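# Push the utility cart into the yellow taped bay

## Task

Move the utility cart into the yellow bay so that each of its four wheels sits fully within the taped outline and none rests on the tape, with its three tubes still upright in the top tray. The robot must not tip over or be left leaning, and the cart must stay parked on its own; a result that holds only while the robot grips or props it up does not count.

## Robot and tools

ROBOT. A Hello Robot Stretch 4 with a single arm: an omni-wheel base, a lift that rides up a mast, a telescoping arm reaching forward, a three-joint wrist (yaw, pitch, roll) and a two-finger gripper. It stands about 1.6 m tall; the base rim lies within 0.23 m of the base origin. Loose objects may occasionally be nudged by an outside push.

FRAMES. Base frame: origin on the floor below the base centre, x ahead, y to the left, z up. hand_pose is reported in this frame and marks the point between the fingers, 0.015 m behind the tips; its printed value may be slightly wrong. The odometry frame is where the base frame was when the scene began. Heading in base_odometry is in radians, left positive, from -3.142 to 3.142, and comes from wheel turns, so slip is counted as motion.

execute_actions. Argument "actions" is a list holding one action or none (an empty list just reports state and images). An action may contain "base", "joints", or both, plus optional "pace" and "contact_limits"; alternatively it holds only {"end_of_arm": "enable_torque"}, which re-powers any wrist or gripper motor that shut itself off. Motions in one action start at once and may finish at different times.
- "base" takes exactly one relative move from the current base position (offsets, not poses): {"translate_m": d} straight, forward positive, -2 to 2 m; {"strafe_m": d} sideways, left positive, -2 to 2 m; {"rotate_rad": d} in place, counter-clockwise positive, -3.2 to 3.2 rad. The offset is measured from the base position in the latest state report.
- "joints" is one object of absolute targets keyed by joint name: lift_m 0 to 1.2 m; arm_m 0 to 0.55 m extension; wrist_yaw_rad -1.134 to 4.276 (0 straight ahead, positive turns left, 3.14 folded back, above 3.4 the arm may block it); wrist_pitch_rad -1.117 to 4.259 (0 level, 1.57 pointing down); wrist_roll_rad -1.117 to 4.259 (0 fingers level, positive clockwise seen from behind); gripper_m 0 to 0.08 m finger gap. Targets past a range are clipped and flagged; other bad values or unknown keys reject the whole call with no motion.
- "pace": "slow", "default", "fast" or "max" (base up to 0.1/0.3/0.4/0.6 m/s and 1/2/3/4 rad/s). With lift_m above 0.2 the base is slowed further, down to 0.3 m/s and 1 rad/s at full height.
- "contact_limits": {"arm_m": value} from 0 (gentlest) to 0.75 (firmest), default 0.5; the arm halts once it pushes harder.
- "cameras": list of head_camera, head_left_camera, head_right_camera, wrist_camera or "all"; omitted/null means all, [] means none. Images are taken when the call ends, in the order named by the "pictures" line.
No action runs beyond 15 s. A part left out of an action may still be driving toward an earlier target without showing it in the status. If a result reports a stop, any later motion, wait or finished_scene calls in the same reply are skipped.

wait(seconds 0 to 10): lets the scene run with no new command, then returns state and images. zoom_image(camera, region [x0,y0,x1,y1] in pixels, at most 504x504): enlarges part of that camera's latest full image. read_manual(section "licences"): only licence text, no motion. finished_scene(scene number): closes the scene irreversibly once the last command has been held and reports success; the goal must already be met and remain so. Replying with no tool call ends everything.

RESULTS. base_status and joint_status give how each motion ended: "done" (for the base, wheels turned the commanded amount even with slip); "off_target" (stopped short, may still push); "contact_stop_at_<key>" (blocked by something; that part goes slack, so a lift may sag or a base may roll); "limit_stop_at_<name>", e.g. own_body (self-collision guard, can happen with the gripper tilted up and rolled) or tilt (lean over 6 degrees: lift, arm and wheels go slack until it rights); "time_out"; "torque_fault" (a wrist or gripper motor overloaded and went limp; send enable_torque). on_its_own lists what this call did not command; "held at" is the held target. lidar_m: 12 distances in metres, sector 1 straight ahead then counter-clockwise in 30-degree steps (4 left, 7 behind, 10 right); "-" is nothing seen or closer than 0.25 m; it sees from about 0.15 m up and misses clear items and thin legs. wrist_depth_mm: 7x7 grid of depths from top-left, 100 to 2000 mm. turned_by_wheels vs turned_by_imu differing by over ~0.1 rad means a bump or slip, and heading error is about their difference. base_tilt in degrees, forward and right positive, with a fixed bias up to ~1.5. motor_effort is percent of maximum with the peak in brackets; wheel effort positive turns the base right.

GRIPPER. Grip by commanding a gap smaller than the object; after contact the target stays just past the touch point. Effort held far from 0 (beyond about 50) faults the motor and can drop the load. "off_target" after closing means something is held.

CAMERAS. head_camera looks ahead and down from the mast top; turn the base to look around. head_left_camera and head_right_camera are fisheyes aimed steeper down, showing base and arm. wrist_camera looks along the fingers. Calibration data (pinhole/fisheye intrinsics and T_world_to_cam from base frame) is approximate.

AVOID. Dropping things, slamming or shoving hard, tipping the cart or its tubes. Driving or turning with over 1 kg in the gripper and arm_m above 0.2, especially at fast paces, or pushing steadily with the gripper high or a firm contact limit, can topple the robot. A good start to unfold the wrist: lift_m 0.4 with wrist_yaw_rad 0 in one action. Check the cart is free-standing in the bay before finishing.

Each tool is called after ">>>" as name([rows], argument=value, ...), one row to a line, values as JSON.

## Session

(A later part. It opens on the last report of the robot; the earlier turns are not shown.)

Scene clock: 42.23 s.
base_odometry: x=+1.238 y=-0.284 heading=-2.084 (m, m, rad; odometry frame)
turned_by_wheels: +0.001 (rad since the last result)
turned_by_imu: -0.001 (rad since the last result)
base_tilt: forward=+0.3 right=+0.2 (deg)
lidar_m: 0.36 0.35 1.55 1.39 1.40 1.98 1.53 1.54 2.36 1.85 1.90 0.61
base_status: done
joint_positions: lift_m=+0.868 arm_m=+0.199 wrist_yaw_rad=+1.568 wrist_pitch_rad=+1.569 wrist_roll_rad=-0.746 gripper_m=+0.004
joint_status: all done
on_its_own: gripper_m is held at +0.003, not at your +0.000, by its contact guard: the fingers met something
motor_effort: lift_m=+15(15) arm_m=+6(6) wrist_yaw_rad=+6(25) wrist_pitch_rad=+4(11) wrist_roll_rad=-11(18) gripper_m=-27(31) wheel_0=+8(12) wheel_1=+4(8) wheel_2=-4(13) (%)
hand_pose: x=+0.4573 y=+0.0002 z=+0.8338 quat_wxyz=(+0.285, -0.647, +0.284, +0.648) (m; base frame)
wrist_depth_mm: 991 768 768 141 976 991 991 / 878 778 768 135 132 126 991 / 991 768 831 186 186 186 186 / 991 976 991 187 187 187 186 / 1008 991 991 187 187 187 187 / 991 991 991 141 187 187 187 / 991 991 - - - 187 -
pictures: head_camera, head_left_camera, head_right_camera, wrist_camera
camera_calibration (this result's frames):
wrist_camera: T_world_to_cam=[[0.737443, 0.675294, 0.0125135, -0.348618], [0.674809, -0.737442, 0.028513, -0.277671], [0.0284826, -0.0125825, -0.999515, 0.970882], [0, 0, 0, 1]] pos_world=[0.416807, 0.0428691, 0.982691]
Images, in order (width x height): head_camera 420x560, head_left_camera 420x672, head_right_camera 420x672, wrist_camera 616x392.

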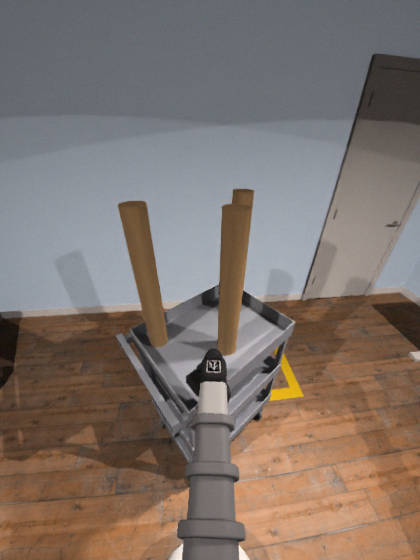

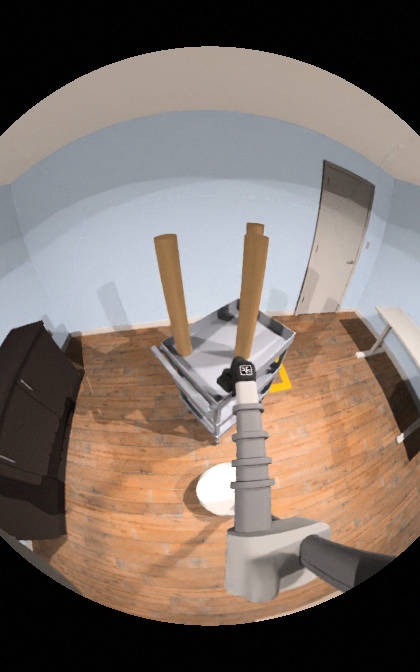

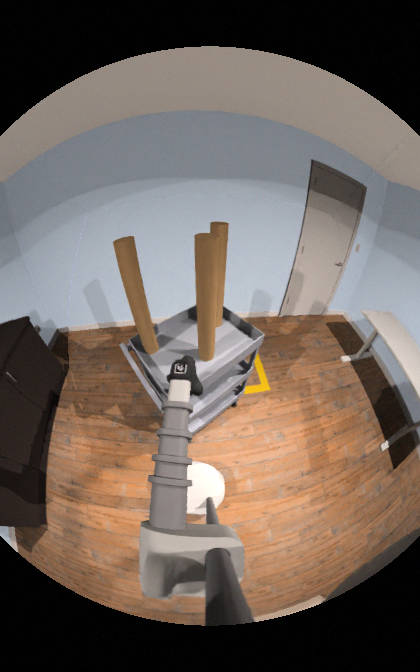

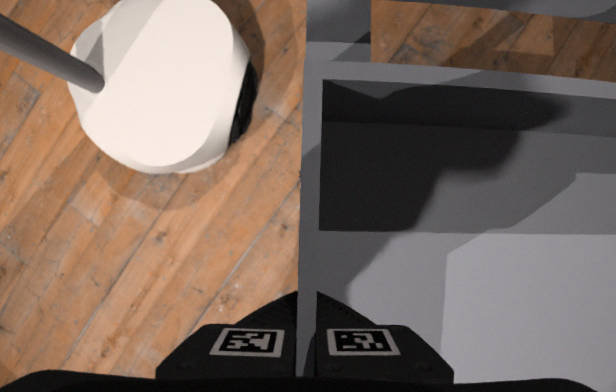

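>>> execute_actions([
  {"base": {"translate_m": 0.2}, "joints": {"wrist_roll_rad": -0.65}, "pace": "slow"},
])

>>> zoom_image(camera="head_camera", region=[100, 270, 310, 460])

Scene clock: 46.67 s.
base_odometry: x=+1.140 y=-0.458 heading=-2.082 (m, m, rad; odometry frame)
turned_by_wheels: +0.001 (rad since the last result)
turned_by_imu: +0.001 (rad since the last result)
base_tilt: forward=+0.3 right=+0.2 (deg)
lidar_m: 0.36 0.36 1.57 1.42 1.43 2.22 1.74 1.78 2.61 1.84 1.87 0.59
base_status: done
joint_positions: lift_m=+0.868 arm_m=+0.199 wrist_yaw_rad=+1.577 wrist_pitch_rad=+1.567 wrist_roll_rad=-0.654 gripper_m=+0.004
joint_status: all done
on_its_own: gripper_m is held at +0.003, not at your +0.000, by its contact guard: the fingers met something; wrist_yaw_rad is at rest, and its effort (-21) is outside its rest range (-13 to +13)
motor_effort: lift_m=+15(15) arm_m=+6(6) wrist_yaw_rad=-21(21) wrist_pitch_rad=+7(8) wrist_roll_rad=+12(16) gripper_m=-27(32) wheel_0=+12(14) wheel_1=+6(10) wheel_2=-2(7) (%)
hand_pose: x=+0.4572 y=+0.0013 z=+0.8338 quat_wxyz=(+0.312, -0.635, +0.310, +0.636) (m; base frame)
wrist_depth_mm: 991 768 991 141 991 991 976 / 768 778 768 122 122 134 - / 991 768 831 186 186 187 186 / 991 991 991 187 186 186 187 / 991 991 991 187 187 187 187 / 991 991 991 131 187 187 187 / 991 991 - 116 - 187 -
pictures: head_camera, head_left_camera, head_right_camera, wrist_camera
camera_calibration (this result's frames):
wrist_camera: T_world_to_cam=[[0.790314, 0.61256, 0.0132022, -0.374036], [0.6121, -0.790309, 0.0273109, -0.2471], [0.0271633, -0.0135031, -0.99954, 0.971522], [0, 0, 0, 1]] pos_world=[0.420466, 0.046953, 0.982762]
Images, in order (width x height): head_camera 420x560, head_left_camera 420x672, head_right_camera 420x672, wrist_camera 616x392.

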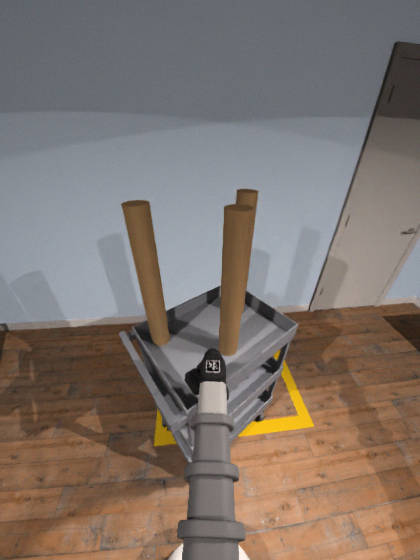

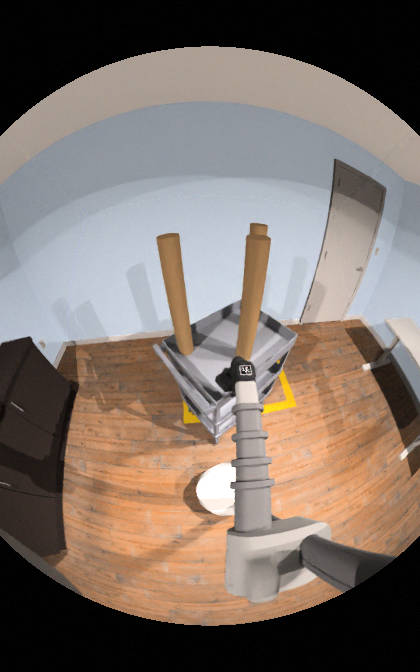

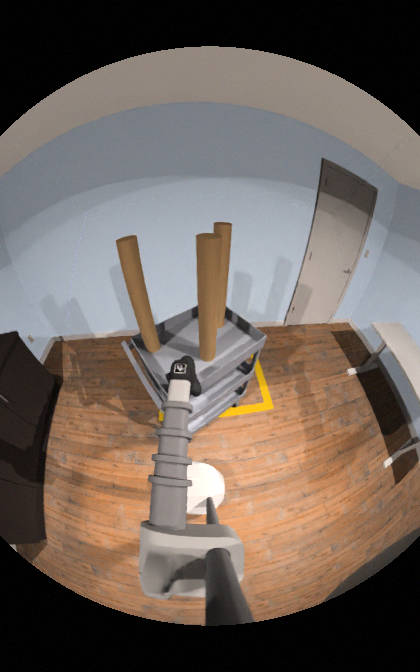

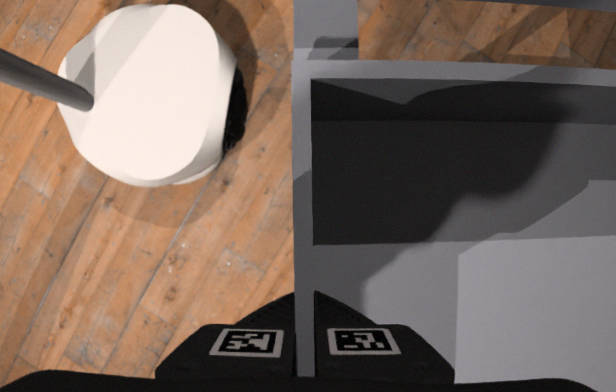

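Region (100, 270, 310, 460) of head_camera's 420x560 image, scaled by 2.400, with more detail than that image has; it fills the top 456 rows of this view, and the rest is white.

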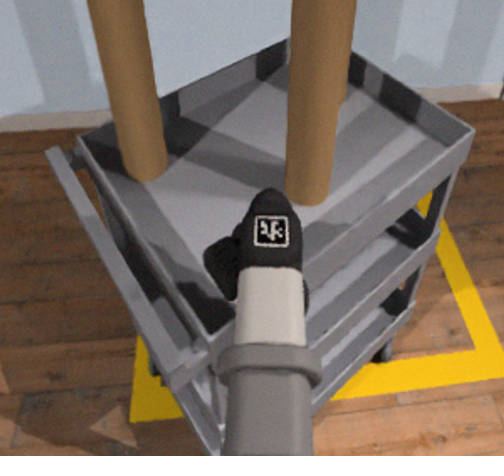

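>>> execute_actions(actions=[])

Scene clock: 47.10 s.
base_odometry: x=+1.140 y=-0.458 heading=-2.082 (m, m, rad; odometry frame)
turned_by_wheels: +0.000 (rad since the last result)
turned_by_imu: +0.000 (rad since the last result)
base_tilt: forward=+0.3 right=+0.1 (deg)
lidar_m: 0.38 0.37 1.61 1.42 1.46 2.20 1.73 1.77 2.62 1.85 1.86 0.60
base_status: done
joint_positions: lift_m=+0.868 arm_m=+0.199 wrist_yaw_rad=+1.577 wrist_pitch_rad=+1.567 wrist_roll_rad=-0.654 gripper_m=+0.004
joint_status: all done
on_its_own: gripper_m is held at +0.003, not at your +0.000, by its contact guard: the fingers met something; wrist_yaw_rad is at rest, and its effort (-21) is outside its rest range (-13 to +13); wrist_roll_rad is at rest, and its effort (+15) is outside its rest range (-13 to +13)
motor_effort: lift_m=+15(15) arm_m=+6(6) wrist_yaw_rad=-21(21) wrist_pitch_rad=+8(8) wrist_roll_rad=+15(16) gripper_m=-29(32) wheel_0=+12(14) wheel_1=+6(10) wheel_2=-2(7) (%)
hand_pose: x=+0.4572 y=+0.0013 z=+0.8338 quat_wxyz=(+0.312, -0.635, +0.310, +0.636) (m; base frame)
wrist_depth_mm: 976 768 991 141 991 991 991 / 768 768 778 122 122 134 - / 976 778 831 187 186 186 186 / 991 991 991 186 186 186 186 / 991 991 991 187 187 187 187 / 991 991 991 131 187 187 187 / 991 991 - 116 - 187 -
pictures: head_camera, head_left_camera, head_right_camera, wrist_camera
camera_calibration (this result's frames):
wrist_camera: T_world_to_cam=[[0.790315, 0.612559, 0.0132022, -0.374037], [0.612099, -0.79031, 0.0273109, -0.247099], [0.0271633, -0.0135031, -0.99954, 0.971522], [0, 0, 0, 1]] pos_world=[0.420466, 0.046953, 0.982762]
Images, in order (width x height): head_camera 420x560, head_left_camera 420x672, head_right_camera 420x672, wrist_camera 616x392.

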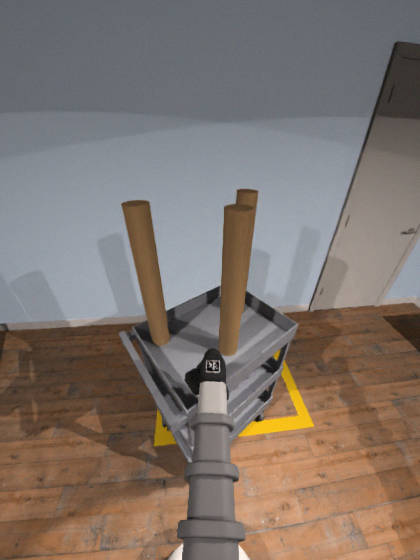

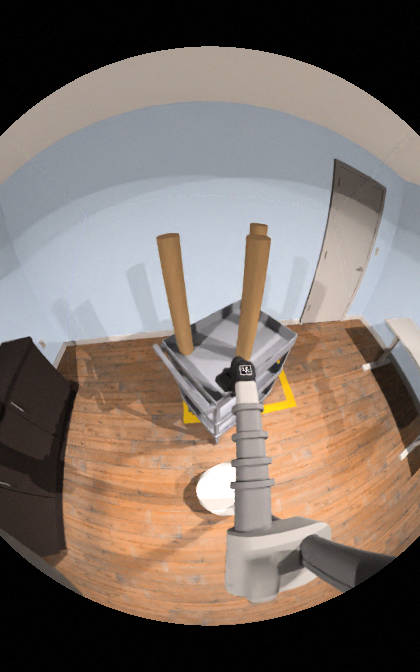

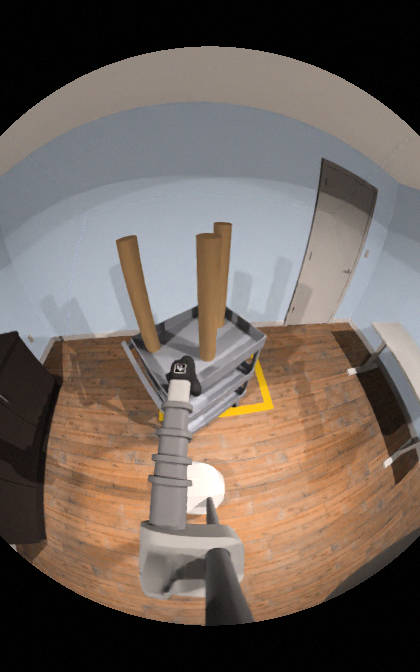

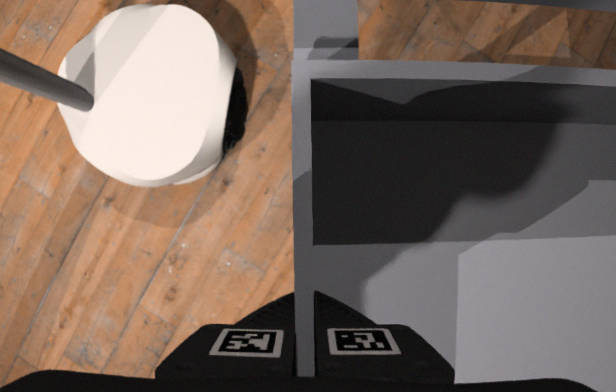

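>>> zoom_image(camera="head_camera", region=[100, 270, 340, 470])

Region (100, 270, 340, 470) of head_camera's 420x560 image, scaled by 2.100, with more detail than that image has.

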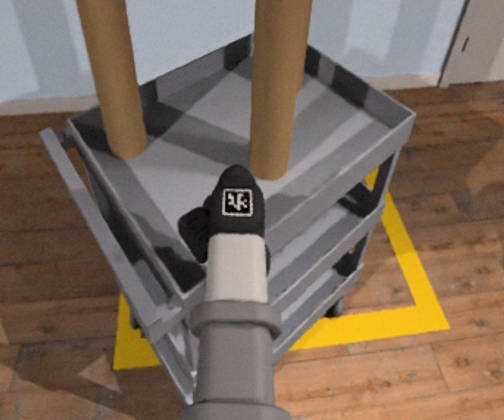

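>>> execute_actions([
  {"base": {"translate_m": 0.17}, "joints": {"wrist_roll_rad": -0.565}, "pace": "slow"},
], cameras=["head_camera", "wrist_camera"])

Scene clock: 54.80 s.
base_odometry: x=+1.057 y=-0.606 heading=-2.081 (m, m, rad; odometry frame)
turned_by_wheels: +0.002 (rad since the last result)
turned_by_imu: +0.001 (rad since the last result)
base_tilt: forward=+0.4 right=+0.1 (deg)
lidar_m: 0.39 0.36 1.61 1.44 1.46 2.40 1.88 1.93 2.86 1.79 1.83 0.59
base_status: done
joint_positions: lift_m=+0.868 arm_m=+0.199 wrist_yaw_rad=+1.580 wrist_pitch_rad=+1.567 wrist_roll_rad=-0.571 gripper_m=+0.005
joint_status: all done
on_its_own: gripper_m is held at +0.003, not at your +0.000, by its contact guard: the fingers met something; wrist_yaw_rad is at rest, and its effort (-28) is outside its rest range (-13 to +13); wrist_roll_rad is at rest, and its effort (+18) is outside its rest range (-13 to +13)
motor_effort: lift_m=+15(15) arm_m=+6(6) wrist_yaw_rad=-28(28) wrist_pitch_rad=+9(9) wrist_roll_rad=+18(23) gripper_m=-35(37) wheel_0=+12(14) wheel_1=+8(10) wheel_2=+0(3) (%)
hand_pose: x=+0.4572 y=+0.0016 z=+0.8338 quat_wxyz=(+0.337, -0.621, +0.335, +0.623) (m; base frame)
wrist_depth_mm: 991 768 991 141 976 991 976 / 768 768 788 116 128 131 - / 768 778 842 186 186 186 186 / 976 831 1008 186 186 187 186 / 976 976 991 187 187 187 187 / 991 991 991 131 187 187 187 / 991 991 - 117 - 187 -
pictures: head_camera, wrist_camera
camera_calibration (this result's frames):
wrist_camera: T_world_to_cam=[[0.837099, 0.546892, 0.0131857, -0.395487], [0.546447, -0.837064, 0.0268187, -0.216368], [0.0257042, -0.0152447, -0.999553, 0.972208], [0, 0, 0, 1]] pos_world=[0.424305, 0.0499959, 0.982791]
Images, in order (width x height): head_camera 420x560, wrist_camera 616x392.

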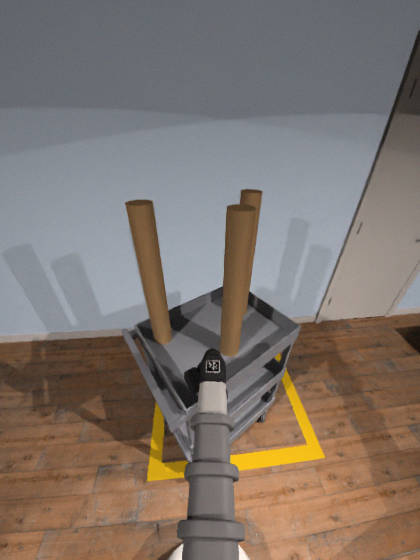

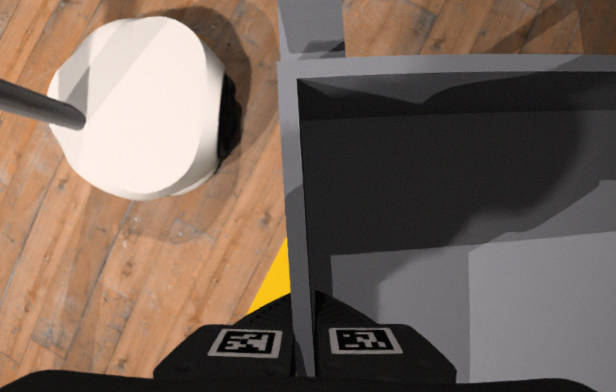

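>>> zoom_image(camera="head_camera", region=[100, 270, 340, 490])

Region (100, 270, 340, 490) of head_camera's 420x560 image, scaled by 2.100, with more detail than that image has; it fills the top 462 rows of this view, and the rest is white.

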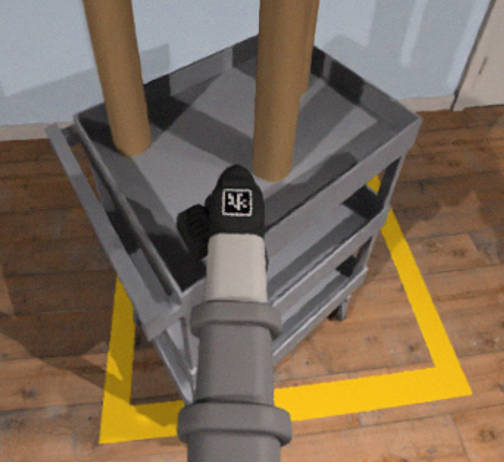

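>>> execute_actions([
  {"base": {"rotate_rad": -0.08}, "joints": {"wrist_roll_rad": -0.715}, "pace": "slow"},
], cameras=["head_camera", "wrist_camera"])

Scene clock: 59.70 s.
base_odometry: x=+1.058 y=-0.606 heading=-2.159 (m, m, rad; odometry frame)
turned_by_wheels: -0.078 (rad since the last result)
turned_by_imu: -0.078 (rad since the last result)
base_tilt: forward=+0.4 right=+0.2 (deg)
lidar_m: 0.39 0.32 1.82 1.45 1.43 1.77 1.87 1.90 2.69 1.81 1.85 0.64
base_status: done
joint_positions: lift_m=+0.868 arm_m=+0.199 wrist_yaw_rad=+1.578 wrist_pitch_rad=+1.567 wrist_roll_rad=-0.720 gripper_m=+0.004
joint_status: all done
on_its_own: gripper_m is held at +0.003, not at your +0.000, by its contact guard: the fingers met something; wrist_yaw_rad is at rest, and its effort (-23) is outside its rest range (-13 to +13); wrist_roll_rad is at rest, and its effort (+16) is outside its rest range (-13 to +13)
motor_effort: lift_m=+15(15) arm_m=+6(6) wrist_yaw_rad=-23(29) wrist_pitch_rad=+8(21) wrist_roll_rad=+16(17) gripper_m=-31(33) wheel_0=+10(21) wheel_1=+7(9) wheel_2=+8(17) (%)
hand_pose: x=+0.4572 y=+0.0014 z=+0.8338 quat_wxyz=(+0.291, -0.645, +0.288, +0.646) (m; base frame)
wrist_depth_mm: 976 768 768 141 991 991 991 / 768 778 768 116 126 128 - / 976 768 831 186 186 186 187 / 976 991 991 187 186 187 187 / 991 991 991 187 187 187 187 / 991 991 976 131 187 187 187 / 991 991 - 117 - 187 -
pictures: head_camera, wrist_camera
camera_calibration (this result's frames):
wrist_camera: T_world_to_cam=[[0.747674, 0.663929, 0.0134553, -0.354845], [0.663466, -0.747706, 0.0273594, -0.270586], [0.0282254, -0.0115288, -0.999535, 0.971033], [0, 0, 0, 1]] pos_world=[0.417425, 0.0444676, 0.982759]
Images, in order (width x height): head_camera 420x560, wrist_camera 616x392.

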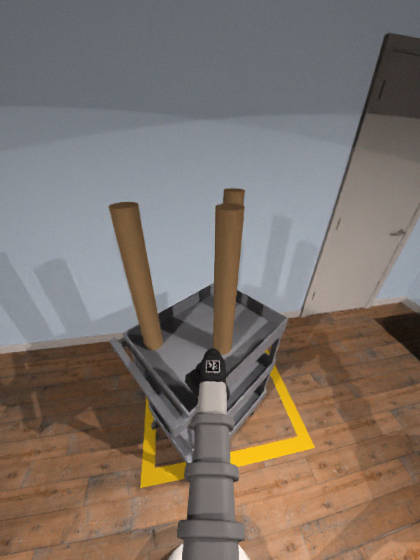

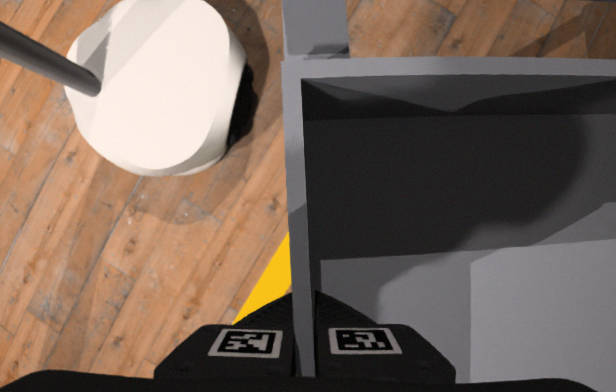

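>>> zoom_image(camera="head_camera", region=[90, 270, 330, 500])

Region (90, 270, 330, 500) of head_camera's 420x560 image, scaled by 2.100, with more detail than that image has; it fills the top 483 rows of this view, and the rest is white.

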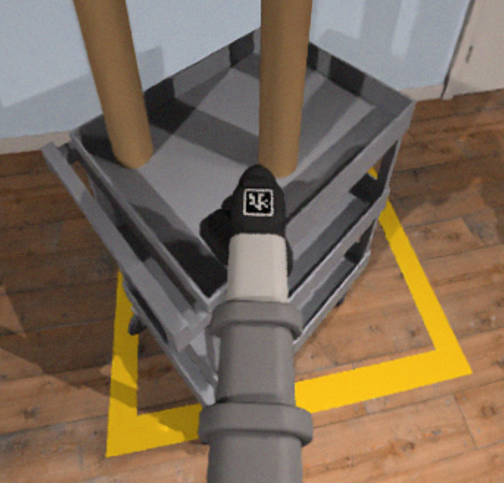

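>>> execute_actions([
  {"base": {"rotate_rad": -0.08}, "joints": {"wrist_roll_rad": -0.855}, "pace": "slow"},
], cameras=["head_camera", "wrist_camera"])

>>> zoom_image(camera="head_camera", region=[90, 270, 330, 500])

Scene clock: 62.63 s.
base_odometry: x=+1.058 y=-0.607 heading=-2.237 (m, m, rad; odometry frame)
turned_by_wheels: -0.078 (rad since the last result)
turned_by_imu: -0.078 (rad since the last result)
base_tilt: forward=+0.5 right=+0.1 (deg)
lidar_m: 0.36 0.35 1.75 1.44 1.46 1.64 2.21 1.91 2.52 1.83 1.82 0.77
base_status: done
joint_positions: lift_m=+0.868 arm_m=+0.199 wrist_yaw_rad=+1.578 wrist_pitch_rad=+1.568 wrist_roll_rad=-0.860 gripper_m=+0.004
joint_status: all done
on_its_own: gripper_m is held at +0.003, not at your +0.000, by its contact guard: the fingers met something; wrist_yaw_rad is at rest, and its effort (-22) is outside its rest range (-13 to +13); wrist_roll_rad is at rest, and its effort (+16) is outside its rest range (-13 to +13)
motor_effort: lift_m=+15(15) arm_m=+6(6) wrist_yaw_rad=-22(26) wrist_pitch_rad=+5(19) wrist_roll_rad=+16(15) gripper_m=-30(31) wheel_0=+9(16) wheel_1=+7(10) wheel_2=+10(16) (%)
hand_pose: x=+0.4572 y=+0.0011 z=+0.8338 quat_wxyz=(+0.245, -0.663, +0.243, +0.664) (m; base frame)
wrist_depth_mm: 976 768 768 141 976 976 991 / 991 768 768 122 126 127 - / 991 976 866 186 187 186 186 / 991 1008 991 186 186 187 187 / 991 976 991 186 187 187 187 / 991 991 991 131 187 188 188 / 991 991 - 117 - 188 -
pictures: head_camera, wrist_camera
camera_calibration (this result's frames):
wrist_camera: T_world_to_cam=[[0.648097, 0.761445, 0.0131303, -0.308986], [0.760965, -0.648176, 0.0282834, -0.316192], [0.030047, -0.0083387, -0.999514, 0.970176], [0, 0, 0, 1]] pos_world=[0.411713, 0.0384179, 0.982704]
Images, in order (width x height): head_camera 420x560, wrist_camera 616x392.

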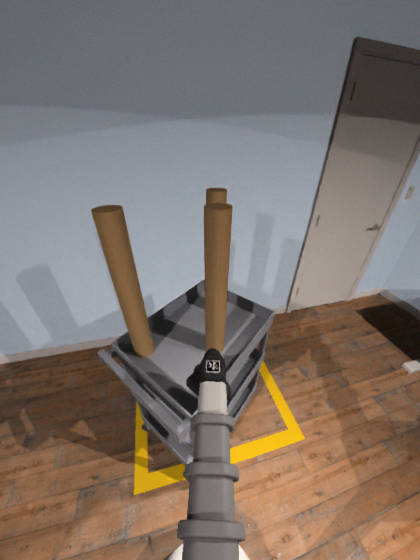

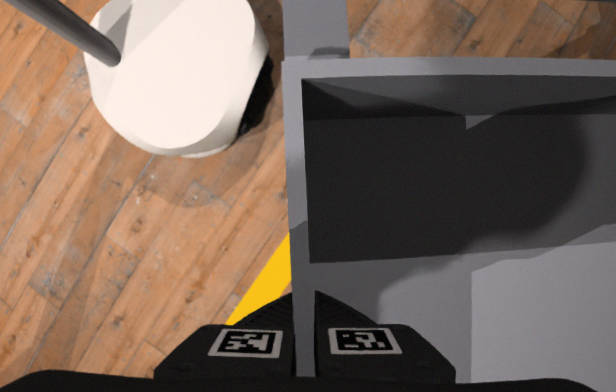

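Region (90, 270, 330, 500) of head_camera's 420x560 image, scaled by 2.100, with more detail than that image has; it fills the top 483 rows of this view, and the rest is white.

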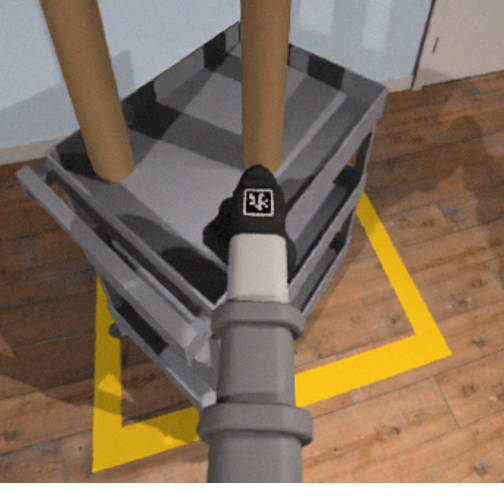

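>>> execute_actions([
  {"base": {"translate_m": 0.265}, "pace": "slow"},
])

>>> zoom_image(camera="head_camera", region=[70, 280, 350, 560])

Scene clock: 67.87 s.
base_odometry: x=+0.894 y=-0.815 heading=-2.236 (m, m, rad; odometry frame)
turned_by_wheels: +0.000 (rad since the last result)
turned_by_imu: -0.003 (rad since the last result)
base_tilt: forward=+0.3 right=+0.2 (deg)
lidar_m: 0.31 0.37 1.45 1.51 1.53 1.75 2.47 2.18 2.84 1.77 1.72 0.77
base_status: done
joint_positions: lift_m=+0.868 arm_m=+0.199 wrist_yaw_rad=+1.575 wrist_pitch_rad=+1.573 wrist_roll_rad=-0.862 gripper_m=+0.005
joint_status: not commanded
on_its_own: gripper_m is held at +0.003, not at your +0.000, by its contact guard: the fingers met something; wrist_yaw_rad is at rest, and its effort (-16) is outside its rest range (-13 to +13); wrist_roll_rad is at rest, and its effort (+21) is outside its rest range (-13 to +13)
motor_effort: lift_m=+15(15) arm_m=+6(6) wrist_yaw_rad=-16(21) wrist_pitch_rad=-9(8) wrist_roll_rad=+21(21) gripper_m=-34(36) wheel_0=+4(13) wheel_1=+7(11) wheel_2=-4(13) (%)
hand_pose: x=+0.4572 y=+0.0000 z=+0.8338 quat_wxyz=(+0.243, -0.664, +0.245, +0.663) (m; base frame)
wrist_depth_mm: 991 778 768 140 976 991 - / 976 768 768 122 131 138 - / 991 991 866 186 186 186 186 / 991 991 991 186 186 186 186 / 991 991 991 187 187 186 186 / 991 991 991 132 187 187 187 / 1008 991 - 117 - 187 -
pictures: head_camera, head_left_camera, head_right_camera, wrist_camera
camera_calibration (this result's frames):
wrist_camera: T_world_to_cam=[[0.64835, 0.761283, 0.00953787, -0.305204], [0.760749, -0.648288, 0.031378, -0.319451], [0.0300708, -0.013088, -0.999462, 0.970111], [0, 0, 0, 1]] pos_world=[0.411729, 0.0379473, 0.982524]
Images, in order (width x height): head_camera 420x560, head_left_camera 420x672, head_right_camera 420x672, wrist_camera 616x392.

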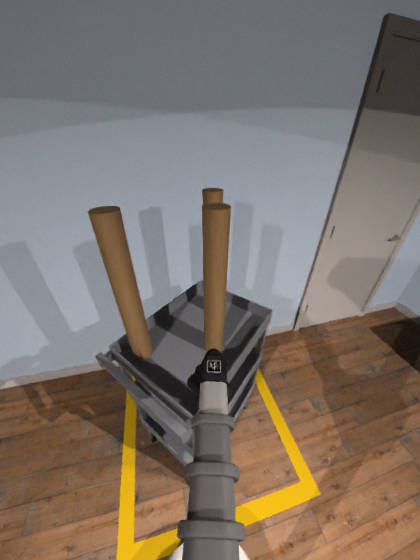

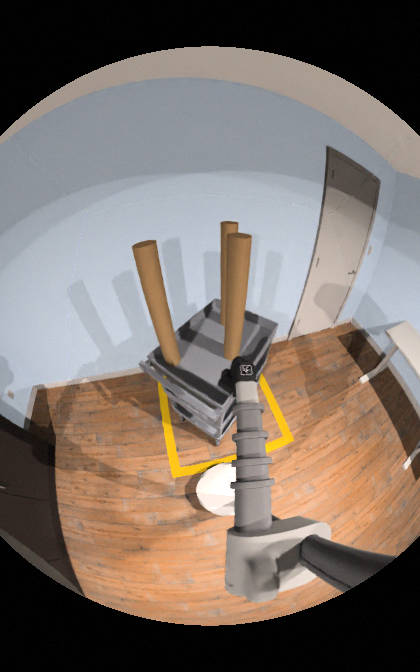

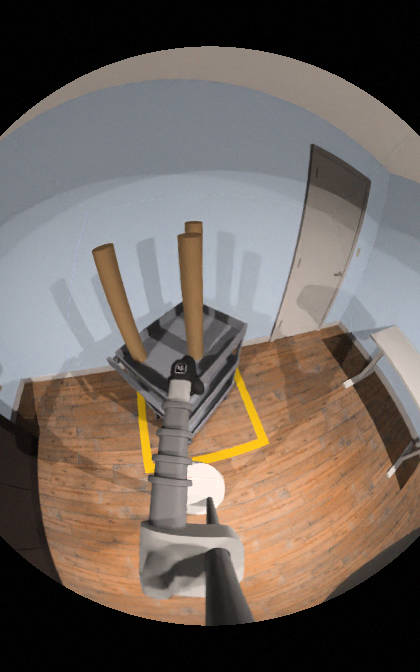

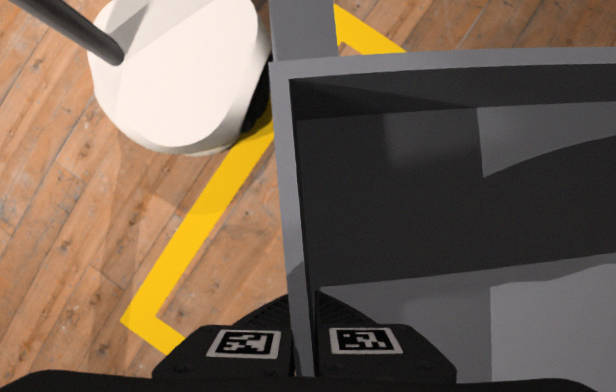

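Region (70, 280, 350, 560) of head_camera's 420x560 image, scaled by 1.800, with more detail than that image has.

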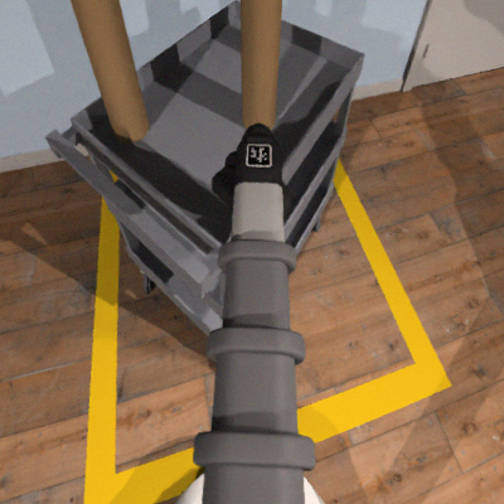

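>>> zoom_image(camera="head_right_camera", region=[100, 290, 300, 490])

>>> zoom_image(camera="head_left_camera", region=[120, 290, 320, 490])

Region (100, 290, 300, 490) of head_right_camera's 420x672 image, scaled by 2.520, with more detail than that image has.

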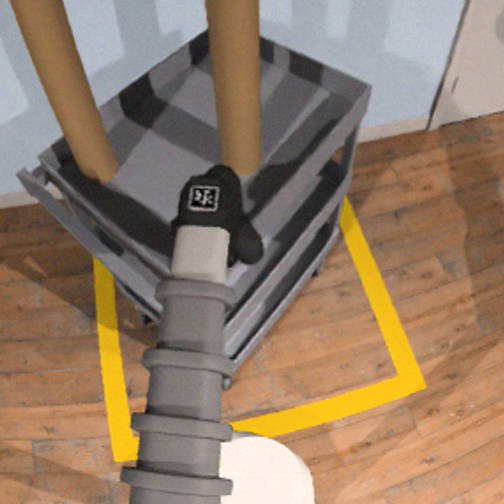

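Region (120, 290, 320, 490) of head_left_camera's 420x672 image, scaled by 2.520, with more detail than that image has.

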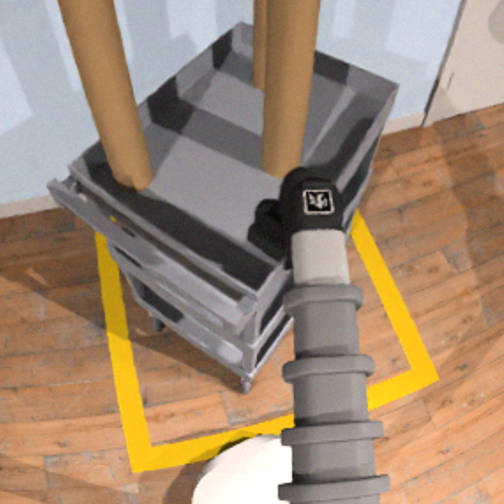

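>>> execute_actions([
  {"joints": {"gripper_m": 0.045}},
], cameras=["wrist_camera"])

Scene clock: 70.30 s.
base_odometry: x=+0.894 y=-0.815 heading=-2.237 (m, m, rad; odometry frame)
turned_by_wheels: +0.000 (rad since the last result)
turned_by_imu: -0.001 (rad since the last result)
base_tilt: forward=+0.3 right=+0.1 (deg)
lidar_m: 0.35 0.34 1.45 1.54 1.52 1.76 2.48 2.17 2.85 1.77 1.74 0.76
base_status: not commanded
joint_positions: lift_m=+0.868 arm_m=+0.199 wrist_yaw_rad=+1.570 wrist_pitch_rad=+1.571 wrist_roll_rad=-0.855 gripper_m=+0.045
joint_status: all done
motor_effort: lift_m=+15(15) arm_m=+6(6) wrist_yaw_rad=-1(16) wrist_pitch_rad=-2(8) wrist_roll_rad=+1(21) gripper_m=+5(40) wheel_0=+3(3) wheel_1=+6(7) wheel_2=-4(4) (%)
hand_pose: x=+0.4572 y=+0.0000 z=+0.8338 quat_wxyz=(+0.248, -0.662, +0.248, +0.662) (m; base frame)
wrist_depth_mm: 634 768 768 140 991 976 - / 991 768 768 127 127 136 - / 991 991 866 186 186 186 186 / 991 991 991 186 186 186 186 / 991 991 991 186 187 187 186 / 991 991 155 187 159 187 187 / 1008 - 135 187 124 - -
pictures: wrist_camera
camera_calibration (this result's frames):
wrist_camera: T_world_to_cam=[[0.65759, 0.753291, 0.011363, -0.31098], [0.752782, -0.657595, 0.0298065, -0.314472], [0.0299252, -0.0110466, -0.999491, 0.970202], [0, 0, 0, 1]] pos_world=[0.412192, 0.0381805, 0.982616]
Images, in order (width x height): wrist_camera 616x392.

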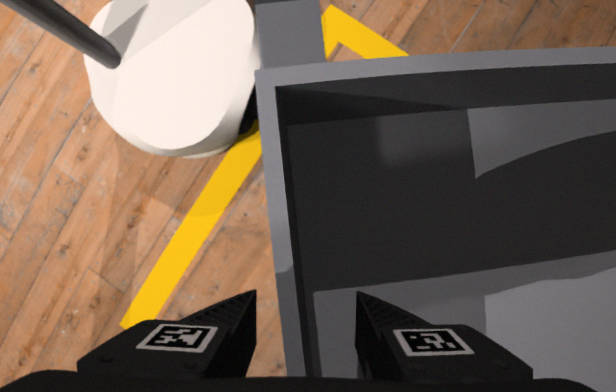

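Released. Now raise clear of the rim.

>>> execute_actions([
  {"joints": {"lift_m": 0.95}, "pace": "fast"},
])

Scene clock: 71.57 s.
base_odometry: x=+0.894 y=-0.815 heading=-2.237 (m, m, rad; odometry frame)
turned_by_wheels: +0.000 (rad since the last result)
turned_by_imu: -0.001 (rad since the last result)
base_tilt: forward=+0.3 right=+0.2 (deg)
lidar_m: 0.34 0.31 1.46 1.52 1.51 1.78 2.49 2.17 2.83 1.77 1.76 0.81
base_status: not commanded
joint_positions: lift_m=+0.950 arm_m=+0.199 wrist_yaw_rad=+1.570 wrist_pitch_rad=+1.570 wrist_roll_rad=-0.855 gripper_m=+0.045
joint_status: all done
motor_effort: lift_m=+22(24) arm_m=+6(6) wrist_yaw_rad=+0(0) wrist_pitch_rad=-1(1) wrist_roll_rad=+3(1) gripper_m=+6(4) wheel_0=+3(4) wheel_1=+6(6) wheel_2=-4(4) (%)
hand_pose: x=+0.4572 y=+0.0000 z=+0.9152 quat_wxyz=(+0.248, -0.662, +0.248, +0.662) (m; base frame)
wrist_depth_mm: 634 842 842 197 196 197 - / 1078 854 842 222 1078 1060 1060 / 1078 1078 891 253 268 268 267 / 1060 1078 1060 268 268 268 268 / 1078 1078 1078 268 268 270 268 / 1078 1060 154 268 159 268 270 / 1098 - 135 270 124 - -
pictures: head_camera, head_left_camera, head_right_camera, wrist_camera
camera_calibration (this result's frames):
wrist_camera: T_world_to_cam=[[0.657593, 0.753288, 0.0113783, -0.311923], [0.752779, -0.657599, 0.0297932, -0.316882], [0.0299252, -0.0110265, -0.999491, 1.05156], [0, 0, 0, 1]] pos_world=[0.412192, 0.0381819, 1.06402]
Images, in order (width x height): head_camera 420x560, head_left_camera 420x672, head_right_camera 420x672, wrist_camera 616x392.

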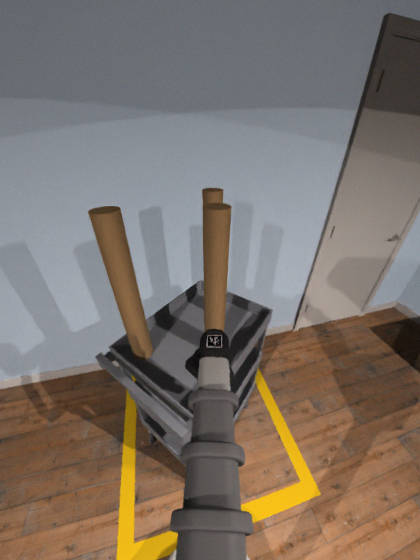

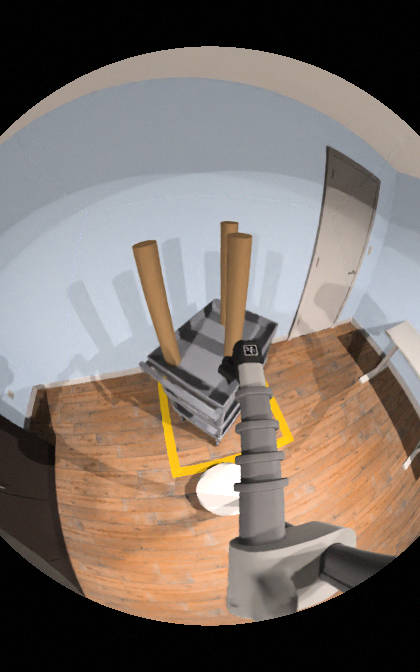

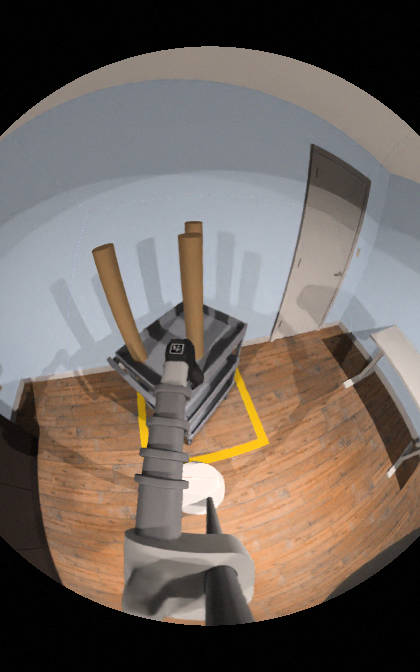

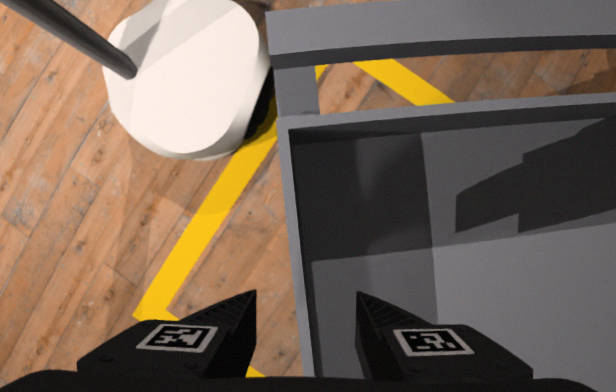

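>>> zoom_image(camera="head_right_camera", region=[150, 290, 300, 440])

>>> zoom_image(camera="head_left_camera", region=[120, 300, 270, 480])

Region (150, 290, 300, 440) of head_right_camera's 420x672 image, scaled by 3.360, with more detail than that image has.

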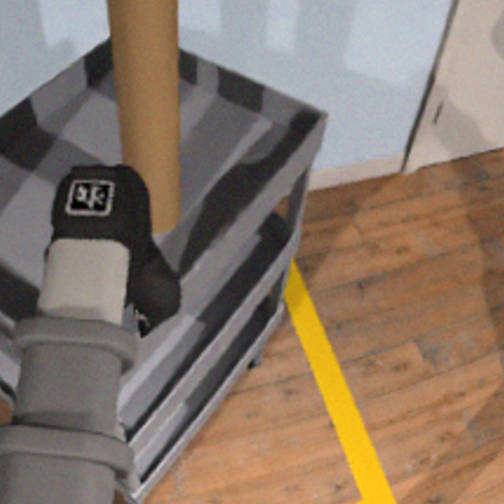

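Region (120, 300, 270, 480) of head_left_camera's 420x672 image, scaled by 2.800, with more detail than that image has.

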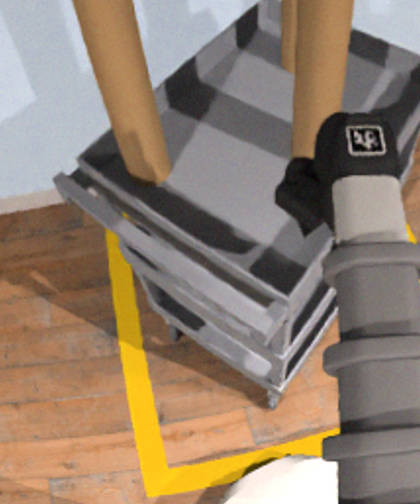

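>>> finished_scene(scene=1)

The scene is finished: the task was done.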